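# Seat the grey arch's pegs into the stand's posts

## Task

Lower the grey arch onto the stand gently so that each green end's underside peg drops into its post's hole and each green end comes to rest on top of its post. Never press or strike the stand hard with the arms or grippers, and never shove, drag or ram the arch forcefully, since either fails the task. The arch must stay seated without the robot holding it. When done, open the grippers and move both arms away.

## Robot and tools

ROBOT. Two Franka FR3 arms, named left_arm and right_arm, each with a Robotiq 140 mm two-finger gripper. The names are not image sides. In the shared scene frame the origin sits on the table top midway between the arms, +z is up, +x points out across the table, and left_arm is on the +y side. The left base is at (+0.010, +0.408, 0) m and the right base at (+0.008, -0.313, 0) m, each turned slightly about z. Something may occasionally nudge a loose object.

GRIPPER GEOMETRY. Fingers point along the gripper's +z axis and open and close along its y axis. end_effector_position is the point between the pads when closed. Closed fingertips extend about 33 mm past it, fully open ones about 9 mm. Closing pushes the tips roughly 24 mm further out, so keep that clearance above any surface. Reported hand positions can be off, more so at long reach.

execute_actions. Argument actions is a list holding one action, one wait, or nothing. An empty list moves nothing and just returns the state. An action is {"rows": [...], "steps": n} with 1 to 15 rows and steps up to 15 (default 15); each step lasts 1/30 s, each row is used for one step, and the last row repeats if rows run out. A wait is {"steps": n} with n up to 300; it returns after that many steps since the previous result, with your thinking time counted in. Optional pictures (boolean) chooses whether camera images come back; by default they do. A refused call sends nothing.

ROW LAYOUT. Every row is one flat list of exactly 20 numbers covering both arms, even if only one moves: left_arm's 7 joint targets, then its gripper position, force_limit, speed; then the same 10 for right_arm. Joint numbers are absolute target angles in radians, in the same column order and convention as the Joint positions line. Ranges per arm: waist -2.744 to 2.744, shoulder -1.784 to 1.784, upper arm roll -2.901 to 2.901, elbow -3.042 to -0.152, forearm roll -2.807 to 2.807, wrist pitch 0.544 to 4.517, wrist roll -3.016 to 3.016. Real ends may differ by up to 0.018 rad. A target beyond a range end by more than 0.018 rad, and further out than the current angle, gets the call refused; a target past the real end is clipped there and the result may report "joint sent to its limit" (possibly for an earlier action).

GRIPPER NUMBERS, each in [-1, 1] and absolute, not offsets. position: +1 fully open (140 mm), pads touch near -0.8, -1 closes until blocked. force_limit: about 14 N at -1, 60 N at 0, 107 N at +1. speed: about 30 mm/s at -1, 140 at 0, 250 at +1. To leave a gripper unchanged, resend its previous three numbers; a 0 is a real command.

MOTION LIMITS. Each step the commanded angle stays within a lead of the measured one: 0.248 rad for waist, shoulder, upper arm roll and elbow, 0.677 for forearm roll, 0.715 for wrist pitch, 1.54 for wrist roll. If the targets would put a gripper over 70 mm from where it is, all of that arm's targets are scaled back. So far targets need several calls. Between calls the arms keep heading toward the last row sent, until they have nearly stopped or a step is HELD; after that only a new action makes them go on.

RESULT LINES. The state line gives each gripper's end_effector_position (m) and end_effector_quat_wxyz in the scene frame, left_arm then right_arm. Joint positions and Joint velocities list each arm's joints in column order (rad, rad/s). object_status: 0 moving, 1 blocked while opening, 2 blocked while closing (a grip), 3 reached target or pads met (a thin part may still be held). To grasp, send -1 and confirm 2. Stopped fingers hold until the position number changes by at least 0.01 or the object yields or is lost. To squeeze harder while at 2, raise force_limit and switch position between -1 and -0.98. position_measured is in counts, 3 fully open to 230 pads touching, not linear in mm. "joint command not followed" means a clearance check altered or blocked joint targets; HELD marks steps where your row was partly or wholly not sent. MOTOR HOT warns of heat from holding loads; OVER-TEMPERATURE FAULT brakes that arm until it cools.

FAULTS. If joint contact torque reaches its limit (waist, shoulder 35; upper arm roll 32; elbow 30; forearm roll, wrist pitch, wrist roll 12 N m) or any outside force on the arm, tool or held part reaches 40 N (held weight included), the arm halts for 10 s and drops the rest of the call.

AVOID. Hard contact between the arms, pressing or knocking the stand, forcing the arch, dropping or letting things slip, and anything leaving the table. Move smoothly and seat the pegs by aligning them over the holes and lowering gently.

CAMERAS. cam_high, cam_low, cam_left_wrist, cam_right_wrist, each 504x504, returned in that order. Wrist cameras are fisheye and ride on their hands. zoom_image takes camera and region [x0, y0, x1, y1] in pixels (origin top-left, at most 504 by 504) and gives a closer look at that camera's latest image.

OTHER TOOLS. show_instructions shows the scene's reference images. read_manual (section, default "licences") returns URDF licence texts. finished_scene, with scene set to the current scene number, ends and grades that scene and cannot be undone; release the arch and pull the arms away first.

Each tool is called after "Request:" as name(argument=value, ...) on one line, values as JSON.

Reference images:

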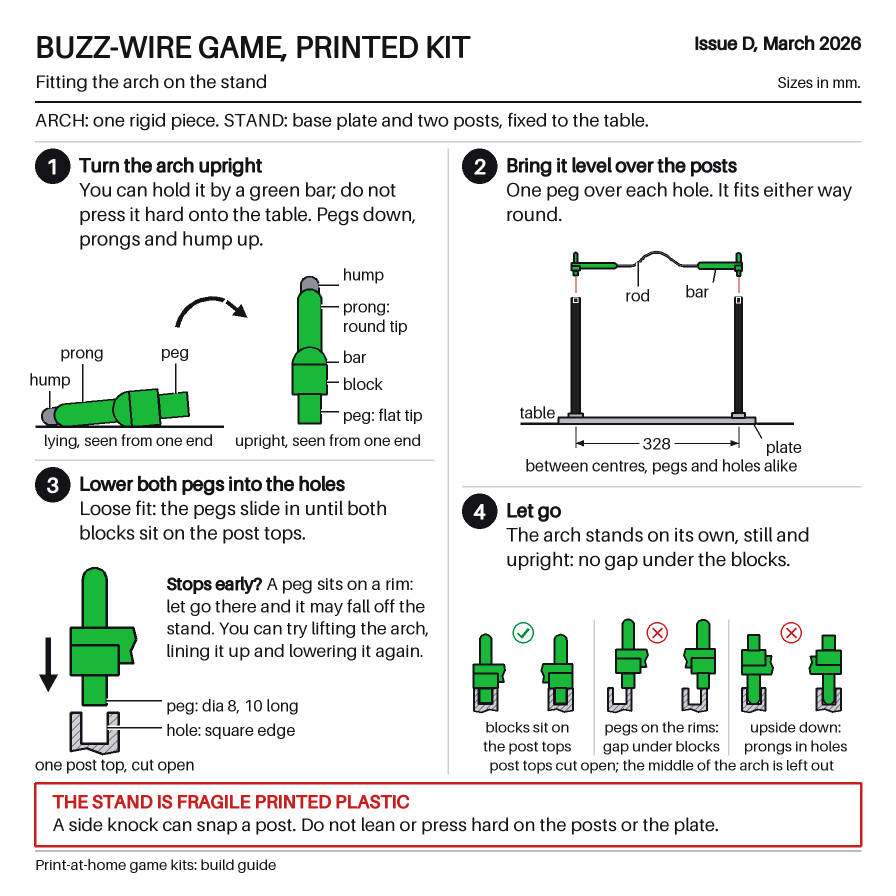

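## Session

Request:
execute_actions(actions=[])

Scene clock: 0.00 s of 4600.00 s.
left_arm: end_effector_position=(+0.8144, +0.0649, +0.2000) position_measured=3 object_status=3 end_effector_quat_wxyz=(+0.143, +0.809, -0.498, +0.278) | right_arm: end_effector_position=(+0.7702, -0.1341, +0.4020) position_measured=3 object_status=3 end_effector_quat_wxyz=(-0.607, +0.673, -0.302, +0.294)
Joint positions: left_arm=[-0.15   0.716 -0.125 -1.294 -0.519  2.432 -0.431] | right_arm=[-0.087  0.119 -0.066 -2.042  2.127  2.359 -2.377]
Joint velocities: left_arm=[ 0.002 -0.001  0.    -0.    -0.001 -0.     0.002] | right_arm=[ 0.     0.001  0.001 -0.    -0.    -0.     0.001]

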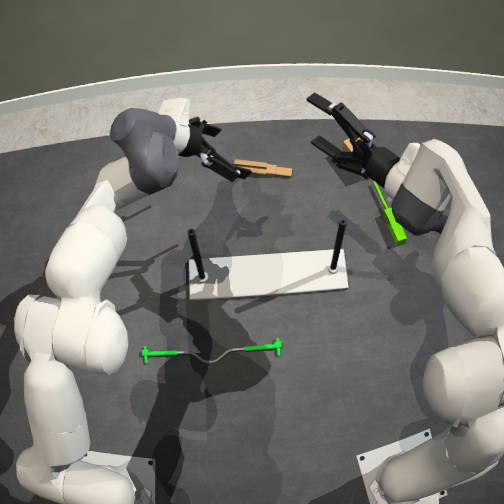

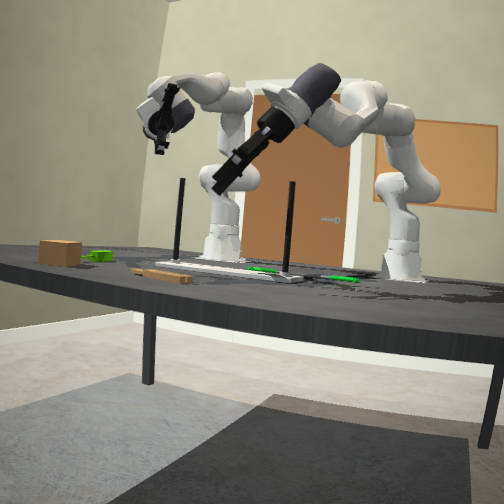

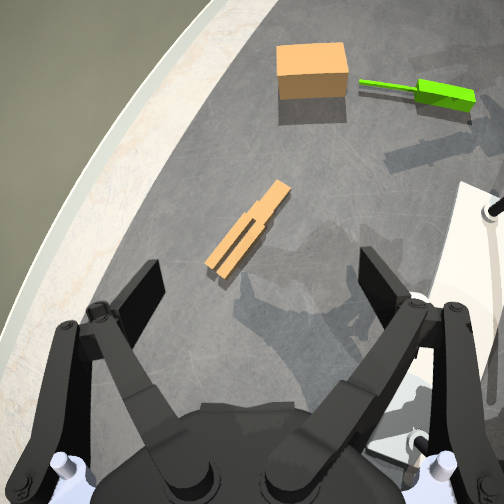

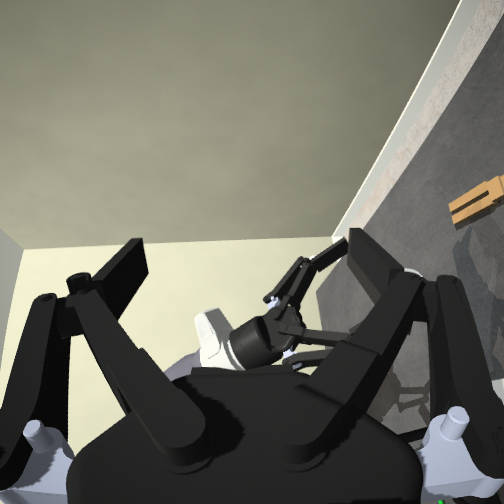

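Request:
zoom_image(camera="cam_high", region=[120, 200, 370, 390])

Request:
zoom_image(camera="cam_low", region=[120, 160, 400, 300])

Region (120, 200, 370, 390) of cam_high's 504x504 image, scaled by 2.016, with more detail than that image has; it fills the top 383 rows of this view, and the rest is white.

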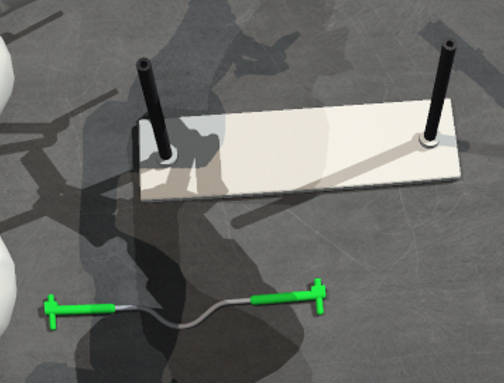

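Region (120, 160, 400, 300) of cam_low's 504x504 image, scaled by 1.800, with more detail than that image has.

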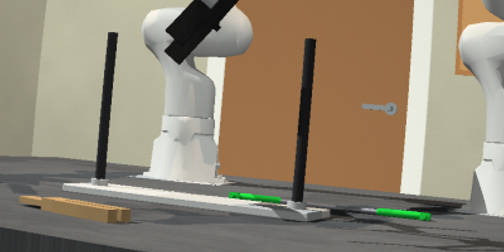

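Request:
execute_actions(actions=[{"rows": [[-0.15,0.716,-0.125,-1.294,-0.519,2.432,-0.431,1,-0.3,0,-0.9,0.119,-0.066,-2.042,2.127,2.359,-2.377,1,0,0]], "steps": 10}], pictures=false)

Request:
execute_actions(actions=[{"rows": [[-0.15,0.25,-0.125,-1.294,-0.519,2.432,-0.431,1,-0.3,0,-0.9,0.119,-0.066,-2.042,2.127,2.359,-2.377,1,0,0]], "steps": 15}], pictures=false)

Scene clock: 120.33 s of 4600.00 s.
left_arm: end_effector_position=(+0.8144, +0.0649, +0.2000) position_measured=3 object_status=3 end_effector_quat_wxyz=(+0.143, +0.809, -0.498, +0.278) | right_arm: end_effector_position=(+0.7910, -0.3174, +0.4027) position_measured=3 object_status=3 end_effector_quat_wxyz=(-0.569, +0.632, -0.379, +0.363)
Joint positions: left_arm=[-0.15   0.716 -0.125 -1.294 -0.519  2.432 -0.431] | right_arm=[-0.333  0.119 -0.057 -2.042  2.127  2.356 -2.377]
Joint velocities: left_arm=[-0.001 -0.     0.    -0.002 -0.     0.    -0.001] | right_arm=[-0.789  0.001 -0.054  0.001  0.001  0.     0.002]
Steps of this call (steps 1 to 90: nothing new was sent; then 117.00 s passed at rest; steps 91 to 100: all 10 steps of this action). Readings (joint positions | what the end effector reports):
91: left_arm=[-0.150 0.716 -0.125 -1.294 -0.519 2.432 -0.431] | right_arm=[-0.101 0.119 -0.057 -2.042 2.127 2.357 -2.377] | left_arm position_measured=3 object_status=3 | right_arm position_measured=3 object_status=3
92: left_arm=[-0.150 0.716 -0.125 -1.294 -0.519 2.432 -0.431] | right_arm=[-0.122 0.119 -0.053 -2.042 2.127 2.356 -2.377] | left_arm position_measured=3 object_status=3 | right_arm position_measured=3 object_status=3
94: left_arm=[-0.150 0.716 -0.125 -1.294 -0.519 2.432 -0.431] | right_arm=[-0.171 0.119 -0.052 -2.042 2.127 2.356 -2.377] | left_arm position_measured=3 object_status=3 | right_arm position_measured=3 object_status=3
98: left_arm=[-0.150 0.716 -0.125 -1.294 -0.519 2.432 -0.431] | right_arm=[-0.278 0.119 -0.055 -2.042 2.127 2.356 -2.377] | left_arm position_measured=3 object_status=3 | right_arm position_measured=3 object_status=3
100: the state above

Scene clock: 120.83 s of 4600.00 s.
left_arm: end_effector_position=(+0.8105, +0.0655, +0.4780) position_measured=3 object_status=3 end_effector_quat_wxyz=(+0.092, +0.750, -0.505, +0.417) | right_arm: end_effector_position=(+0.7198, -0.6398, +0.4026) position_measured=3 object_status=3 end_effector_quat_wxyz=(+0.480, -0.539, +0.504, -0.475)
Joint positions: left_arm=[-0.15   0.39  -0.125 -1.3   -0.519  2.429 -0.431] | right_arm=[-0.751  0.119 -0.063 -2.042  2.127  2.356 -2.377]
Joint velocities: left_arm=[-0.001 -0.724 -0.     0.043  0.     0.001 -0.   ] | right_arm=[-0.808  0.002 -0.04   0.    -0.     0.    -0.001]
Steps of this call (steps 1 to 15: all 15 steps of this action). Readings (joint positions | what the end effector reports):
1: left_arm=[-0.150 0.709 -0.125 -1.301 -0.519 2.430 -0.431] | right_arm=[-0.361 0.119 -0.058 -2.042 2.127 2.356 -2.377] | left_arm position_measured=3 object_status=3 | right_arm position_measured=3 object_status=3
2: left_arm=[-0.150 0.694 -0.125 -1.306 -0.519 2.429 -0.431] | right_arm=[-0.388 0.119 -0.058 -2.042 2.127 2.356 -2.377] | left_arm position_measured=3 object_status=3 | right_arm position_measured=3 object_status=3
4: left_arm=[-0.150 0.654 -0.125 -1.308 -0.519 2.428 -0.431] | right_arm=[-0.443 0.119 -0.059 -2.042 2.127 2.356 -2.377] | left_arm position_measured=3 object_status=3 | right_arm position_measured=3 object_status=3
8: left_arm=[-0.150 0.561 -0.125 -1.306 -0.519 2.428 -0.431] | right_arm=[-0.555 0.119 -0.061 -2.042 2.127 2.356 -2.377] | left_arm position_measured=3 object_status=3 | right_arm position_measured=3 object_status=3
15: the state above

Request:
execute_actions(actions=[{"rows": [[-0.72,-0.06,0,-1.73,0,1.668,-0.813,0,-0.3,0,-0.9,0.119,-0.066,-2.042,2.127,2.359,-2.377,1,0,0]], "steps": 15}], pictures=false)

Request:
execute_actions(actions=[{"steps": 30}], pictures=false)

Request:
execute_actions(actions=[{"rows": [[-0.7206,0.06,0,-2.184,0,2.244,-0.813,0,-0.3,0,-0.9,0.119,-0.066,-2.042,2.127,2.359,-2.377,1,0,0]], "steps": 15}], pictures=false)

Request:
execute_actions(actions=[{"steps": 30}])

Scene clock: 127.53 s of 4600.00 s.
left_arm: end_effector_position=(+0.5851, +0.0100, +0.4740) position_measured=108 object_status=0 end_effector_quat_wxyz=(+0.045, +0.710, -0.660, +0.242) | right_arm: end_effector_position=(+0.6607, -0.7461, +0.4019) position_measured=3 object_status=3 end_effector_quat_wxyz=(+0.440, -0.498, +0.545, -0.511)
Joint positions: left_arm=[-0.43   0.032 -0.038 -1.571 -0.211  2.058 -0.552] | right_arm=[-0.901  0.119 -0.068 -2.042  2.127  2.359 -2.377]
Joint velocities: left_arm=[-0.65  -0.266  0.057 -0.472  0.43  -0.638 -0.231] | right_arm=[-0.001  0.001  0.    -0.001  0.     0.001 -0.001]
Steps of this call (steps 1 to 30: the robot went on to your last target; steps 31 to 90: nothing new was sent; then 3.20 s passed at rest; steps 91 to 105: all 15 steps of this action). Readings (joint positions | what the end effector reports):
91: left_arm=[-0.160 0.239 -0.112 -1.310 -0.494 2.409 -0.440] | right_arm=[-0.901 0.119 -0.068 -2.042 2.127 2.359 -2.377] | left_arm position_measured=3 object_status=0 | right_arm position_measured=3 object_status=3
92: left_arm=[-0.175 0.223 -0.101 -1.330 -0.466 2.379 -0.448] | right_arm=[-0.901 0.119 -0.068 -2.042 2.127 2.359 -2.377] | left_arm position_measured=9 object_status=0 | right_arm position_measured=3 object_status=3
94: left_arm=[-0.209 0.188 -0.085 -1.368 -0.416 2.320 -0.465] | right_arm=[-0.901 0.119 -0.068 -2.042 2.127 2.359 -2.377] | left_arm position_measured=24 object_status=0 | right_arm position_measured=3 object_status=3
98: left_arm=[-0.285 0.118 -0.064 -1.444 -0.329 2.214 -0.498] | right_arm=[-0.901 0.119 -0.068 -2.042 2.127 2.359 -2.377] | left_arm position_measured=55 object_status=0 | right_arm position_measured=3 object_status=3
105: the state above

Scene clock: 128.53 s of 4600.00 s.
left_arm: end_effector_position=(+0.3917, +0.0228, +0.3789) position_measured=129 object_status=3 end_effector_quat_wxyz=(+0.001, +0.709, -0.705, +0.001) | right_arm: end_effector_position=(+0.6607, -0.7461, +0.4019) position_measured=3 object_status=3 end_effector_quat_wxyz=(+0.440, -0.498, +0.545, -0.511)
Joint positions: left_arm=[-0.72  -0.059 -0.003 -1.729 -0.003  1.672 -0.792] | right_arm=[-0.901  0.119 -0.068 -2.042  2.127  2.359 -2.377]
Joint velocities: left_arm=[-0.    -0.    -0.001 -0.     0.001 -0.017 -0.054] | right_arm=[ 0.001  0.001  0.001 -0.     0.001 -0.    -0.   ]
Steps of this call (steps 1 to 30: the robot went on to your last target). Readings (joint positions | what the end effector reports):
1: left_arm=[-0.454 0.023 -0.034 -1.587 -0.195 2.036 -0.560] | right_arm=[-0.901 0.119 -0.068 -2.042 2.127 2.359 -2.377] | left_arm position_measured=115 object_status=0 | right_arm position_measured=3 object_status=3
2: left_arm=[-0.479 0.015 -0.031 -1.602 -0.181 2.015 -0.568] | right_arm=[-0.901 0.119 -0.068 -2.042 2.127 2.359 -2.377] | left_arm position_measured=123 object_status=0 | right_arm position_measured=3 object_status=3
4: left_arm=[-0.532 -0.001 -0.025 -1.631 -0.151 1.971 -0.586] | right_arm=[-0.901 0.119 -0.068 -2.042 2.127 2.359 -2.377] | left_arm position_measured=129 object_status=0 | right_arm position_measured=3 object_status=3
8: left_arm=[-0.636 -0.031 -0.016 -1.684 -0.088 1.869 -0.632] | right_arm=[-0.901 0.119 -0.068 -2.042 2.127 2.359 -2.377] | left_arm position_measured=129 object_status=0 | right_arm position_measured=3 object_status=3
30: the state above

Scene clock: 129.03 s of 4600.00 s.
left_arm: end_effector_position=(+0.3718, +0.0432, +0.1381) position_measured=129 object_status=3 end_effector_quat_wxyz=(+0.001, +0.712, -0.700, -0.044) | right_arm: end_effector_position=(+0.6607, -0.7461, +0.4019) position_measured=3 object_status=3 end_effector_quat_wxyz=(+0.440, -0.498, +0.545, -0.511)
Joint positions: left_arm=[-0.72   0.072 -0.003 -2.183 -0.003  2.168 -0.803] | right_arm=[-0.901  0.119 -0.068 -2.042  2.127  2.359 -2.377]
Joint velocities: left_arm=[ 0.    -0.036  0.    -0.068 -0.001  0.428 -0.02 ] | right_arm=[ 0.    -0.001 -0.    -0.001  0.     0.    -0.001]
Steps of this call (steps 1 to 15: all 15 steps of this action). Readings (joint positions | what the end effector reports):
1: left_arm=[-0.720 -0.060 -0.003 -1.747 -0.003 1.710 -0.793] | right_arm=[-0.901 0.119 -0.068 -2.042 2.127 2.359 -2.377] | left_arm position_measured=129 object_status=3 | right_arm position_measured=3 object_status=3
2: left_arm=[-0.720 -0.054 -0.003 -1.775 -0.003 1.752 -0.793] | right_arm=[-0.901 0.119 -0.068 -2.042 2.127 2.359 -2.377] | left_arm position_measured=129 object_status=3 | right_arm position_measured=3 object_status=3
4: left_arm=[-0.720 -0.031 -0.003 -1.840 -0.003 1.832 -0.794] | right_arm=[-0.901 0.119 -0.068 -2.042 2.127 2.359 -2.377] | left_arm position_measured=129 object_status=3 | right_arm position_measured=3 object_status=3
8: left_arm=[-0.720 0.019 -0.003 -2.008 -0.003 1.976 -0.797] | right_arm=[-0.901 0.119 -0.068 -2.042 2.127 2.359 -2.377] | left_arm position_measured=129 object_status=3 | right_arm position_measured=3 object_status=3
15: the state above

Scene clock: 130.03 s of 4600.00 s.
left_arm: end_effector_position=(+0.3901, +0.0250, +0.1494) position_measured=129 object_status=3 end_effector_quat_wxyz=(+0.001, +0.715, -0.699, -0.001) | right_arm: end_effector_position=(+0.6607, -0.7461, +0.4019) position_measured=3 object_status=3 end_effector_quat_wxyz=(+0.440, -0.498, +0.545, -0.511)
Joint positions: left_arm=[-0.72   0.061 -0.003 -2.184 -0.003  2.242 -0.808] | right_arm=[-0.901  0.119 -0.068 -2.042  2.127  2.359 -2.377]
Joint velocities: left_arm=[ 0.001  0.    -0.    -0.     0.     0.002 -0.001] | right_arm=[-0.001  0.001  0.001 -0.001  0.    -0.    -0.001]
Steps of this call (steps 1 to 30: the robot went on to your last target). Readings (joint positions | what the end effector reports):
1: left_arm=[-0.720 0.070 -0.003 -2.185 -0.003 2.181 -0.804] | right_arm=[-0.901 0.119 -0.068 -2.042 2.127 2.359 -2.377] | left_arm position_measured=129 object_status=3 | right_arm position_measured=3 object_status=3
2: left_arm=[-0.720 0.068 -0.003 -2.185 -0.003 2.192 -0.804] | right_arm=[-0.901 0.119 -0.068 -2.042 2.127 2.359 -2.377] | left_arm position_measured=129 object_status=3 | right_arm position_measured=3 object_status=3
4: left_arm=[-0.720 0.063 -0.003 -2.184 -0.003 2.209 -0.805] | right_arm=[-0.901 0.119 -0.068 -2.042 2.127 2.359 -2.377] | left_arm position_measured=129 object_status=3 | right_arm position_measured=3 object_status=3
8: left_arm=[-0.720 0.061 -0.003 -2.184 -0.003 2.227 -0.806] | right_arm=[-0.901 0.119 -0.068 -2.042 2.127 2.359 -2.377] | left_arm position_measured=129 object_status=3 | right_arm position_measured=3 object_status=3
30: the state above
All arms were judged still, so your last target was given up. Only a new action makes them travel on or press farther. Fingers that are still opening or closing keep moving.
camera_calibration (this result's frames):
cam_left_wrist: T_world_to_cam=[[-0.996069, 0.0749729, -0.0471736, 0.405128], [0.0527076, 0.92967, 0.364603, -0.0787691], [0.0711913, 0.360684, -0.929967, 0.301342], [0, 0, 0, 1]] pos_world=[0.386234, -0.0658334, 0.328069]
cam_right_wrist: T_world_to_cam=[[-0.107424, 0.0517288, -0.992867, 0.506575], [-0.274895, 0.958168, 0.0796634, 0.862853], [0.955454, 0.281492, -0.08871, -0.194729], [0, 0, 0, 1]] pos_world=[0.477667, -0.798149, 0.416949]

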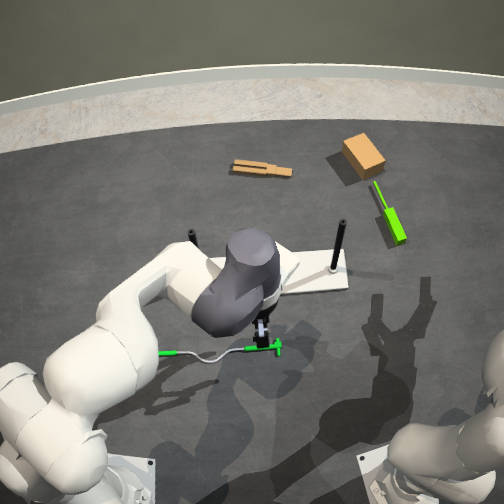

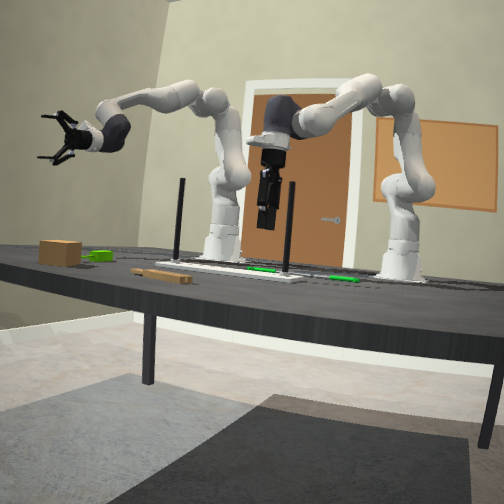

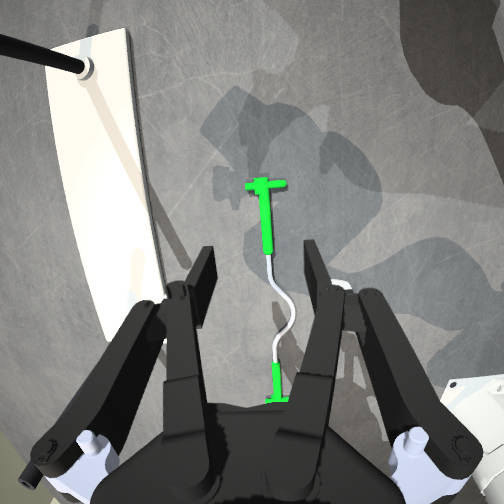

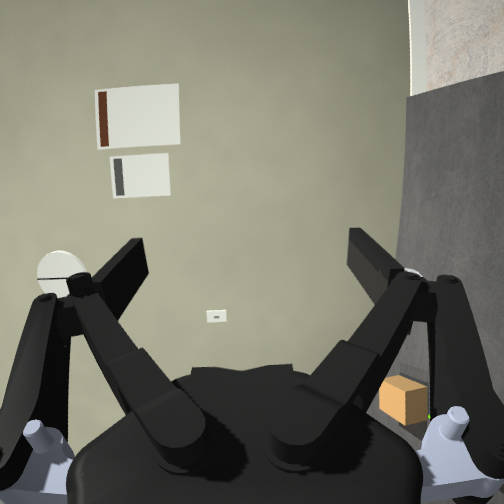

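Request:
execute_actions(actions=[{"rows": [[-0.7195,0.11,0,-2.21,0,2.32,-0.815,-0.35,-0.3,0,-0.9,0.119,-0.066,-2.042,2.127,2.359,-2.377,1,0,0],[-0.7195,0.11,0,-2.21,0,2.32,-0.815,-0.35,-0.3,0,-0.9,0.119,-0.066,-2.042,2.127,2.359,-2.377,1,0,0],[-0.7195,0.11,0,-2.21,0,2.32,-0.815,-0.35,-0.3,0,-0.9,0.119,-0.066,-2.042,2.127,2.359,-2.377,1,0,0],[-0.7195,0.11,0,-2.21,0,2.32,-0.815,-0.35,-0.3,0,-0.9,0.119,-0.066,-2.042,2.127,2.359,-2.377,1,0,0],[-0.7195,0.16,0,-2.23,0,2.40,-0.815,-0.35,-0.3,0,-0.9,0.119,-0.066,-2.042,2.127,2.359,-2.377,1,0,0],[-0.7195,0.16,0,-2.23,0,2.40,-0.815,-0.35,-0.3,0,-0.9,0.119,-0.066,-2.042,2.127,2.359,-2.377,1,0,0],[-0.7195,0.16,0,-2.23,0,2.42,-0.815,-0.35,-0.3,0,-0.9,0.119,-0.066,-2.042,2.127,2.359,-2.377,1,0,0],[-0.7195,0.16,0,-2.23,0,2.44,-0.815,-0.35,-0.3,0,-0.9,0.119,-0.066,-2.042,2.127,2.359,-2.377,1,0,0],[-0.7195,0.19,0,-2.24,0,2.461,-0.815,-0.35,-0.3,0,-0.9,0.119,-0.066,-2.042,2.127,2.359,-2.377,1,0,0],[-0.7195,0.19,0,-2.24,0,2.461,-0.815,-0.35,-0.3,0,-0.9,0.119,-0.066,-2.042,2.127,2.359,-2.377,1,0,0],[-0.7195,0.19,0,-2.24,0,2.461,-0.815,-0.35,-0.3,0,-0.9,0.119,-0.066,-2.042,2.127,2.359,-2.377,1,0,0],[-0.7195,0.2128,0,-2.2464,0,2.461,-0.815,-0.35,-0.3,0,-0.9,0.119,-0.066,-2.042,2.127,2.359,-2.377,1,0,0]], "steps": 15}], pictures=false)

Request:
execute_actions(actions=[{"steps": 20}])

Scene clock: 140.37 s of 4600.00 s.
left_arm: end_effector_position=(+0.3866, +0.0286, +0.0609) position_measured=173 object_status=3 end_effector_quat_wxyz=(+0.001, +0.716, -0.698, -0.010) | right_arm: end_effector_position=(+0.6607, -0.7461, +0.4019) position_measured=3 object_status=3 end_effector_quat_wxyz=(+0.440, -0.498, +0.545, -0.511)
Joint positions: left_arm=[-0.72   0.208 -0.002 -2.245 -0.003  2.432 -0.81 ] | right_arm=[-0.901  0.119 -0.068 -2.042  2.127  2.359 -2.377]
Joint velocities: left_arm=[ 0.001  0.124 -0.001 -0.052 -0.002  0.148  0.   ] | right_arm=[ 0.001  0.    -0.001 -0.001 -0.001  0.    -0.   ]
Steps of this call (steps 1 to 90: nothing new was sent; then 6.83 s passed at rest; steps 91 to 105: all 15 steps of this action). Readings (joint positions | what the end effector reports):
91: left_arm=[-0.720 0.065 -0.003 -2.186 -0.003 2.255 -0.809] | right_arm=[-0.901 0.119 -0.068 -2.042 2.127 2.359 -2.377] | left_arm position_measured=129 object_status=0 | right_arm position_measured=3 object_status=3
92: left_arm=[-0.720 0.076 -0.003 -2.190 -0.003 2.268 -0.809] | right_arm=[-0.901 0.119 -0.068 -2.042 2.127 2.359 -2.377] | left_arm position_measured=135 object_status=0 | right_arm position_measured=3 object_status=3
94: left_arm=[-0.720 0.096 -0.003 -2.202 -0.003 2.284 -0.809] | right_arm=[-0.901 0.119 -0.068 -2.042 2.127 2.359 -2.377] | left_arm position_measured=150 object_status=0 | right_arm position_measured=3 object_status=3
98: left_arm=[-0.720 0.150 -0.002 -2.226 -0.003 2.354 -0.810] | right_arm=[-0.901 0.119 -0.068 -2.042 2.127 2.359 -2.377] | left_arm position_measured=173 object_status=0 | right_arm position_measured=3 object_status=3
105: the state above

Scene clock: 141.03 s of 4600.00 s.
left_arm: end_effector_position=(+0.3908, +0.0245, +0.0595) position_measured=173 object_status=3 end_effector_quat_wxyz=(+0.001, +0.716, -0.698, -0.001) | right_arm: end_effector_position=(+0.6607, -0.7461, +0.4019) position_measured=3 object_status=3 end_effector_quat_wxyz=(+0.440, -0.498, +0.545, -0.511)
Joint positions: left_arm=[-0.72   0.213 -0.002 -2.247 -0.003  2.459 -0.811] | right_arm=[-0.901  0.119 -0.068 -2.042  2.127  2.359 -2.377]
Joint velocities: left_arm=[-0.    -0.    -0.     0.001 -0.001  0.003  0.001] | right_arm=[-0.     0.    -0.001  0.001  0.001  0.001 -0.   ]
Steps of this call (steps 1 to 20: the robot went on to your last target). Readings (joint positions | what the end effector reports):
1: left_arm=[-0.720 0.211 -0.002 -2.246 -0.003 2.437 -0.810] | right_arm=[-0.901 0.119 -0.068 -2.042 2.127 2.359 -2.377] | left_arm position_measured=173 object_status=3 | right_arm position_measured=3 object_status=3
2: left_arm=[-0.720 0.213 -0.002 -2.247 -0.003 2.440 -0.810] | right_arm=[-0.901 0.119 -0.068 -2.042 2.127 2.359 -2.377] | left_arm position_measured=173 object_status=3 | right_arm position_measured=3 object_status=3
4: left_arm=[-0.720 0.213 -0.002 -2.247 -0.003 2.446 -0.810] | right_arm=[-0.901 0.119 -0.068 -2.042 2.127 2.359 -2.377] | left_arm position_measured=173 object_status=3 | right_arm position_measured=3 object_status=3
8: left_arm=[-0.720 0.213 -0.002 -2.247 -0.003 2.453 -0.811] | right_arm=[-0.901 0.119 -0.068 -2.042 2.127 2.359 -2.377] | left_arm position_measured=173 object_status=3 | right_arm position_measured=3 object_status=3
20: the state above
camera_calibration (this result's frames):
cam_left_wrist: T_world_to_cam=[[-0.996205, 0.0723985, -0.0483146, 0.401797], [0.0499445, 0.930093, 0.363914, -0.0444448], [0.0712838, 0.360119, -0.930179, 0.217793], [0, 0, 0, 1]] pos_world=[0.386967, -0.0661832, 0.238173]
cam_right_wrist: T_world_to_cam=[[-0.107423, 0.0517287, -0.992867, 0.506575], [-0.274898, 0.958167, 0.0796635, 0.862853], [0.955453, 0.281495, -0.0887095, -0.194728], [0, 0, 0, 1]] pos_world=[0.477668, -0.798147, 0.416949]

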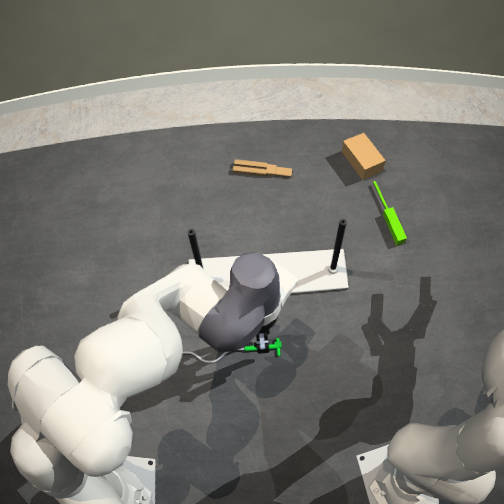

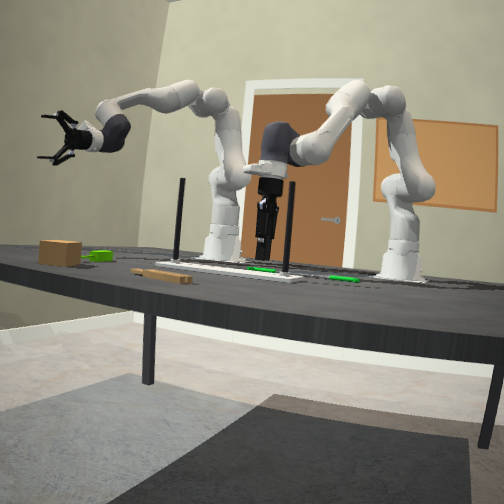

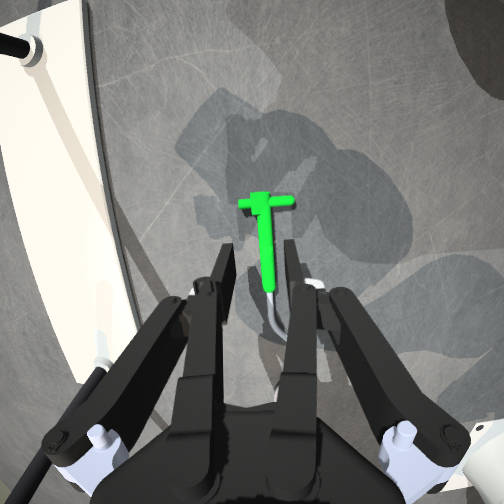

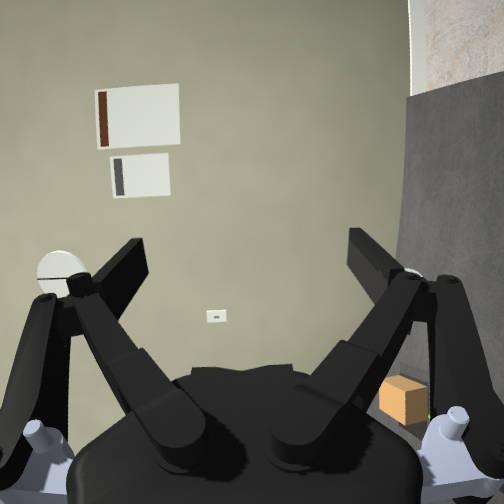

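Request:
execute_actions(actions=[{"rows": [[-0.7246,0.22,0,-2.255,0,2.49,-0.82,-0.35,-0.3,0,-0.9,0.119,-0.066,-2.042,2.127,2.359,-2.377,1,0,0],[-0.7246,0.22,0,-2.255,0,2.49,-0.82,-0.35,-0.3,0,-0.9,0.119,-0.066,-2.042,2.127,2.359,-2.377,1,0,0],[-0.7246,0.23,0,-2.258,0,2.51,-0.82,-0.35,-0.3,0,-0.9,0.119,-0.066,-2.042,2.127,2.359,-2.377,1,0,0],[-0.7246,0.23,0,-2.258,0,2.51,-0.82,-0.35,-0.3,0,-0.9,0.119,-0.066,-2.042,2.127,2.359,-2.377,1,0,0],[-0.7246,0.24,0,-2.26,0,2.51,-0.82,-0.35,-0.3,0,-0.9,0.119,-0.066,-2.042,2.127,2.359,-2.377,1,0,0],[-0.7246,0.24,0,-2.26,0,2.51,-0.82,-0.35,-0.3,0,-0.9,0.119,-0.066,-2.042,2.127,2.359,-2.377,1,0,0],[-0.7246,0.2466,0,-2.2621,0,2.5107,-0.82,-0.35,-0.3,0,-0.9,0.119,-0.066,-2.042,2.127,2.359,-2.377,1,0,0]], "steps": 15}], pictures=false)

Request:
execute_actions(actions=[{"steps": 15}])

Request:
zoom_image(camera="cam_low", region=[230, 230, 310, 290])

Scene clock: 155.63 s of 4600.00 s.
left_arm: end_effector_position=(+0.3874, +0.0254, +0.0399) position_measured=173 object_status=3 end_effector_quat_wxyz=(+0.001, +0.716, -0.698, -0.001) | right_arm: end_effector_position=(+0.6607, -0.7461, +0.4019) position_measured=3 object_status=3 end_effector_quat_wxyz=(+0.440, -0.498, +0.545, -0.511)
Joint positions: left_arm=[-0.723  0.246 -0.002 -2.262 -0.003  2.505 -0.815] | right_arm=[-0.901  0.119 -0.068 -2.042  2.127  2.359 -2.377]
Joint velocities: left_arm=[-0.     0.001  0.001 -0.     0.     0.021 -0.005] | right_arm=[-0.002 -0.    -0.    -0.001  0.    -0.     0.   ]
Steps of this call (steps 1 to 15: the robot went on to your last target; steps 16 to 90: nothing new was sent; then 11.10 s passed at rest; steps 91 to 105: all 15 steps of this action). Readings (joint positions | what the end effector reports):
91: left_arm=[-0.720 0.214 -0.002 -2.248 -0.003 2.464 -0.811] | right_arm=[-0.901 0.119 -0.068 -2.042 2.127 2.359 -2.377] | left_arm position_measured=173 object_status=3 | right_arm position_measured=3 object_status=3
92: left_arm=[-0.721 0.215 -0.002 -2.250 -0.003 2.468 -0.812] | right_arm=[-0.901 0.119 -0.068 -2.042 2.127 2.359 -2.377] | left_arm position_measured=173 object_status=3 | right_arm position_measured=3 object_status=3
94: left_arm=[-0.722 0.221 -0.002 -2.253 -0.003 2.481 -0.812] | right_arm=[-0.901 0.119 -0.068 -2.042 2.127 2.359 -2.377] | left_arm position_measured=173 object_status=3 | right_arm position_measured=3 object_status=3
98: left_arm=[-0.723 0.238 -0.002 -2.258 -0.003 2.496 -0.814] | right_arm=[-0.901 0.119 -0.068 -2.042 2.127 2.359 -2.377] | left_arm position_measured=173 object_status=3 | right_arm position_measured=3 object_status=3
105: the state above

Scene clock: 156.13 s of 4600.00 s.
left_arm: end_effector_position=(+0.3882, +0.0246, +0.0402) position_measured=173 object_status=3 end_effector_quat_wxyz=(+0.001, +0.716, -0.698, +0.000) | right_arm: end_effector_position=(+0.6607, -0.7461, +0.4019) position_measured=3 object_status=3 end_effector_quat_wxyz=(+0.440, -0.498, +0.545, -0.511)
Joint positions: left_arm=[-0.723  0.246 -0.002 -2.262 -0.003  2.509 -0.816] | right_arm=[-0.901  0.119 -0.068 -2.042  2.127  2.359 -2.377]
Joint velocities: left_arm=[-0.002 -0.     0.    -0.    -0.001  0.002  0.   ] | right_arm=[ 0.    -0.001 -0.001 -0.001  0.001  0.    -0.   ]
Steps of this call (steps 1 to 15: the robot went on to your last target). Readings (joint positions | what the end effector reports):
1: left_arm=[-0.723 0.246 -0.002 -2.262 -0.003 2.506 -0.815] | right_arm=[-0.901 0.119 -0.068 -2.042 2.127 2.359 -2.377] | left_arm position_measured=173 object_status=3 | right_arm position_measured=3 object_status=3
2: left_arm=[-0.723 0.246 -0.002 -2.262 -0.003 2.506 -0.815] | right_arm=[-0.901 0.119 -0.068 -2.042 2.127 2.359 -2.377] | left_arm position_measured=173 object_status=3 | right_arm position_measured=3 object_status=3
4: left_arm=[-0.723 0.246 -0.002 -2.262 -0.003 2.507 -0.815] | right_arm=[-0.901 0.119 -0.068 -2.042 2.127 2.359 -2.377] | left_arm position_measured=173 object_status=3 | right_arm position_measured=3 object_status=3
8: left_arm=[-0.723 0.246 -0.002 -2.262 -0.003 2.508 -0.815] | right_arm=[-0.901 0.119 -0.068 -2.042 2.127 2.359 -2.377] | left_arm position_measured=173 object_status=3 | right_arm position_measured=3 object_status=3
15: the state above
All arms were judged still, so your last target was given up. Only a new action makes them travel on or press farther. Fingers that are still opening or closing keep moving.
camera_calibration (this result's frames):
cam_left_wrist: T_world_to_cam=[[-0.99624, 0.0707712, -0.0499653, 0.398353], [0.0479232, 0.930676, 0.362692, -0.0366152], [0.0721697, 0.358934, -0.930569, 0.199755], [0, 0, 0, 1]] pos_world=[0.384194, -0.0658139, 0.21907]
cam_right_wrist: T_world_to_cam=[[-0.107423, 0.0517285, -0.992867, 0.506575], [-0.274905, 0.958165, 0.0796639, 0.862852], [0.955451, 0.281502, -0.088709, -0.194726], [0, 0, 0, 1]] pos_world=[0.477672, -0.798144, 0.416949]

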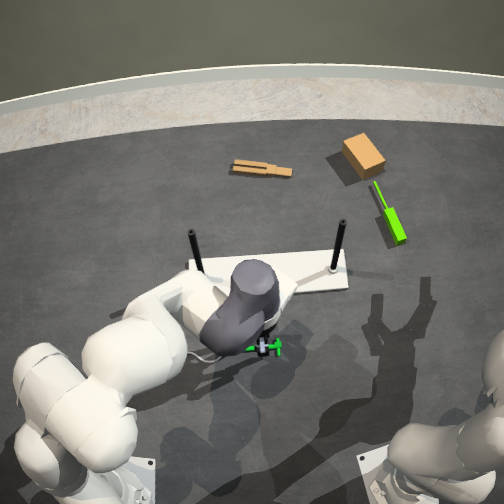

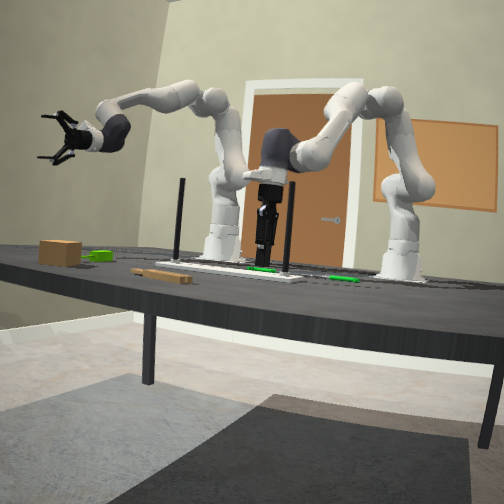

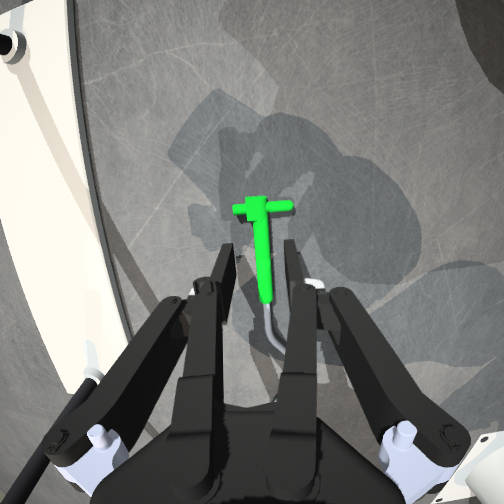

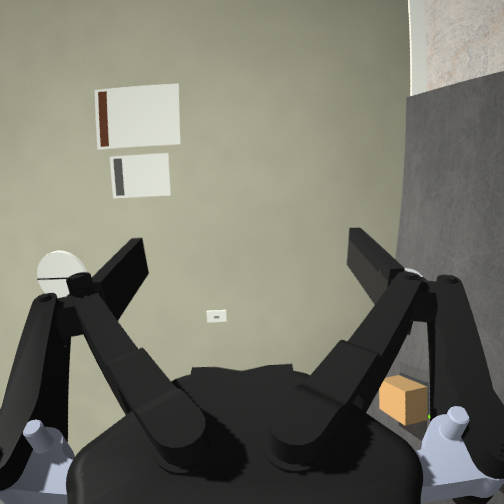

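Region (230, 230, 310, 290) of cam_low's 504x504 image, scaled by 6.300, with more detail than that image has; it fills the top 378 rows of this view, and the rest is white.

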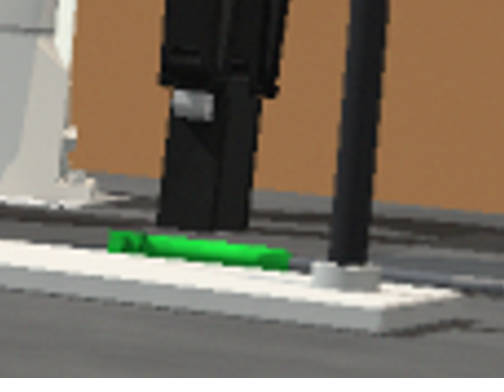

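Request:
execute_actions(actions=[{"rows": [[-0.7246,0.253,0,-2.2625,0,2.525,-0.82,-0.35,-0.3,0,-0.9,0.119,-0.066,-2.042,2.127,2.359,-2.377,1,0,0],[-0.7246,0.253,0,-2.2625,0,2.525,-0.82,-0.35,-0.3,0,-0.9,0.119,-0.066,-2.042,2.127,2.359,-2.377,1,0,0],[-0.7246,0.258,0,-2.263,0,2.529,-0.82,-0.35,-0.3,0,-0.9,0.119,-0.066,-2.042,2.127,2.359,-2.377,1,0,0],[-0.7246,0.258,0,-2.263,0,2.529,-0.82,-0.35,-0.3,0,-0.9,0.119,-0.066,-2.042,2.127,2.359,-2.377,1,0,0],[-0.7246,0.2635,0,-2.2635,0,2.529,-0.82,-0.35,-0.3,0,-0.9,0.119,-0.066,-2.042,2.127,2.359,-2.377,1,0,0]], "steps": 15}], pictures=false)

Request:
execute_actions(actions=[{"steps": 10}])

Request:
zoom_image(camera="cam_low", region=[230, 230, 310, 290])

Scene clock: 165.80 s of 4600.00 s.
left_arm: end_effector_position=(+0.3882, +0.0245, +0.0326) position_measured=173 object_status=3 end_effector_quat_wxyz=(+0.001, +0.716, -0.698, +0.000) | right_arm: end_effector_position=(+0.6607, -0.7461, +0.4019) position_measured=3 object_status=3 end_effector_quat_wxyz=(+0.440, -0.498, +0.545, -0.511)
Joint positions: left_arm=[-0.723  0.262 -0.002 -2.263 -0.003  2.526 -0.816] | right_arm=[-0.901  0.119 -0.068 -2.042  2.127  2.359 -2.377]
Joint velocities: left_arm=[ 0.001 -0.     0.    -0.001 -0.001  0.006 -0.001] | right_arm=[ 0.001  0.001  0.001  0.001 -0.002 -0.     0.   ]
Steps of this call (steps 1 to 90: nothing new was sent; then 6.17 s passed at rest; steps 91 to 105: all 15 steps of this action). Readings (joint positions | what the end effector reports):
91: left_arm=[-0.723 0.247 -0.002 -2.262 -0.003 2.511 -0.816] | right_arm=[-0.901 0.119 -0.068 -2.042 2.127 2.359 -2.377] | left_arm position_measured=173 object_status=3 | right_arm position_measured=3 object_status=3
92: left_arm=[-0.723 0.248 -0.002 -2.262 -0.003 2.513 -0.816] | right_arm=[-0.901 0.119 -0.068 -2.042 2.127 2.359 -2.377] | left_arm position_measured=173 object_status=3 | right_arm position_measured=3 object_status=3
94: left_arm=[-0.723 0.252 -0.002 -2.262 -0.003 2.518 -0.816] | right_arm=[-0.901 0.119 -0.068 -2.042 2.127 2.359 -2.377] | left_arm position_measured=173 object_status=3 | right_arm position_measured=3 object_status=3
98: left_arm=[-0.723 0.261 -0.002 -2.263 -0.003 2.523 -0.816] | right_arm=[-0.901 0.119 -0.068 -2.042 2.127 2.359 -2.377] | left_arm position_measured=173 object_status=3 | right_arm position_measured=3 object_status=3
105: the state above

Scene clock: 166.13 s of 4600.00 s.
left_arm: end_effector_position=(+0.3884, +0.0243, +0.0327) position_measured=173 object_status=3 end_effector_quat_wxyz=(+0.001, +0.716, -0.698, +0.001) | right_arm: end_effector_position=(+0.6607, -0.7461, +0.4019) position_measured=3 object_status=3 end_effector_quat_wxyz=(+0.440, -0.498, +0.545, -0.511)
Joint positions: left_arm=[-0.723  0.262 -0.002 -2.263 -0.003  2.527 -0.816] | right_arm=[-0.901  0.119 -0.068 -2.042  2.127  2.359 -2.377]
Joint velocities: left_arm=[ 0.    -0.001  0.     0.001 -0.001  0.002 -0.002] | right_arm=[ 0.     0.     0.     0.001 -0.001  0.    -0.001]
Steps of this call (steps 1 to 10: the robot went on to your last target). Readings (joint positions | what the end effector reports):
1: left_arm=[-0.723 0.262 -0.002 -2.263 -0.003 2.526 -0.816] | right_arm=[-0.901 0.119 -0.068 -2.042 2.127 2.359 -2.377] | left_arm position_measured=173 object_status=3 | right_arm position_measured=3 object_status=3
2: left_arm=[-0.723 0.262 -0.002 -2.263 -0.003 2.526 -0.816] | right_arm=[-0.901 0.119 -0.068 -2.042 2.127 2.359 -2.377] | left_arm position_measured=173 object_status=3 | right_arm position_measured=3 object_status=3
4: left_arm=[-0.723 0.262 -0.002 -2.263 -0.003 2.527 -0.816] | right_arm=[-0.901 0.119 -0.068 -2.042 2.127 2.359 -2.377] | left_arm position_measured=173 object_status=3 | right_arm position_measured=3 object_status=3
8: left_arm=[-0.723 0.262 -0.002 -2.263 -0.003 2.527 -0.816] | right_arm=[-0.901 0.119 -0.068 -2.042 2.127 2.359 -2.377] | left_arm position_measured=173 object_status=3 | right_arm position_measured=3 object_status=3
10: the state above
camera_calibration (this result's frames):
cam_left_wrist: T_world_to_cam=[[-0.996214, 0.0705634, -0.0507843, 0.398299], [0.047487, 0.930962, 0.362015, -0.033405], [0.0728232, 0.358233, -0.930788, 0.192635], [0, 0, 0, 1]] pos_world=[0.384349, -0.0660147, 0.211623]
cam_right_wrist: T_world_to_cam=[[-0.107423, 0.0517285, -0.992867, 0.506575], [-0.274908, 0.958165, 0.0796642, 0.862852], [0.955451, 0.281505, -0.0887086, -0.194725], [0, 0, 0, 1]] pos_world=[0.477673, -0.798142, 0.416949]

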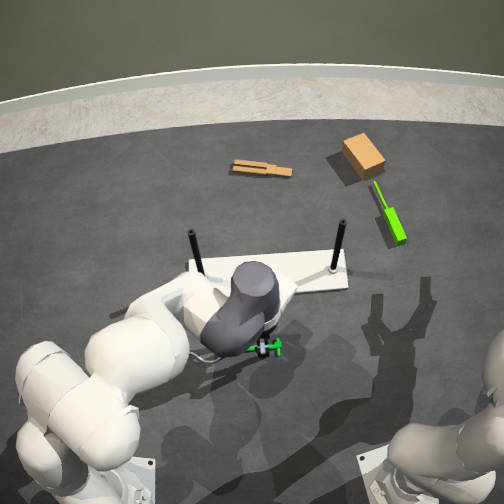

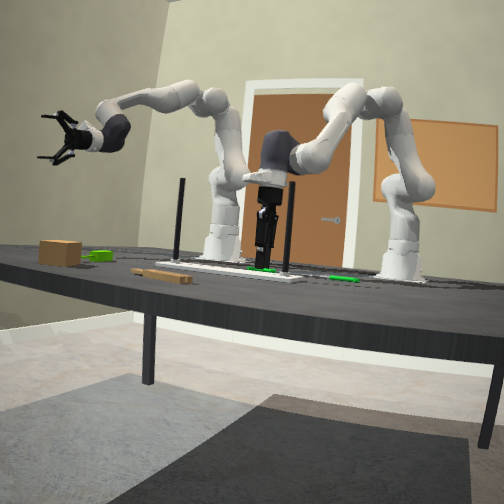

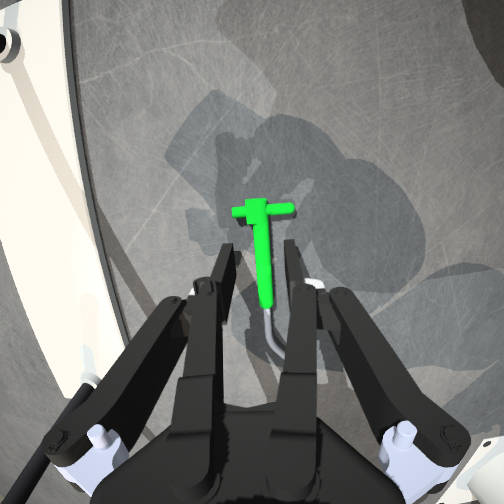

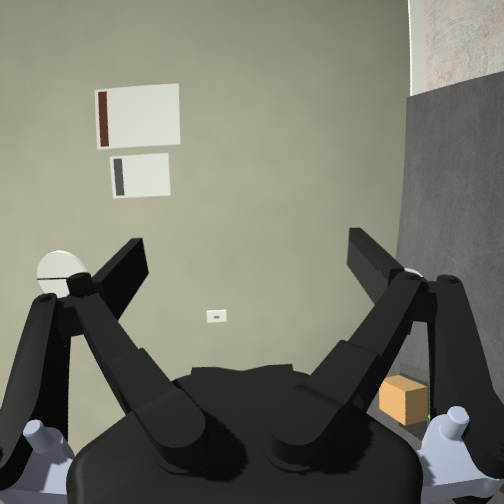

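Region (230, 230, 310, 290) of cam_low's 504x504 image, scaled by 6.300, with more detail than that image has; it fills the top 378 rows of this view, and the rest is white.

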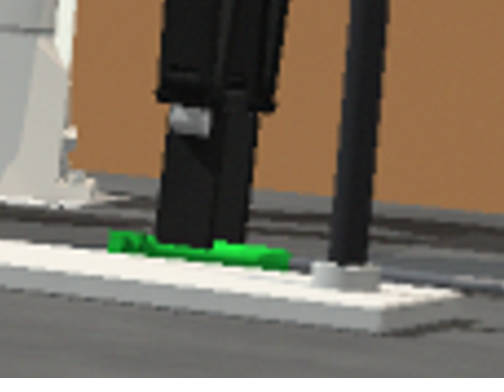

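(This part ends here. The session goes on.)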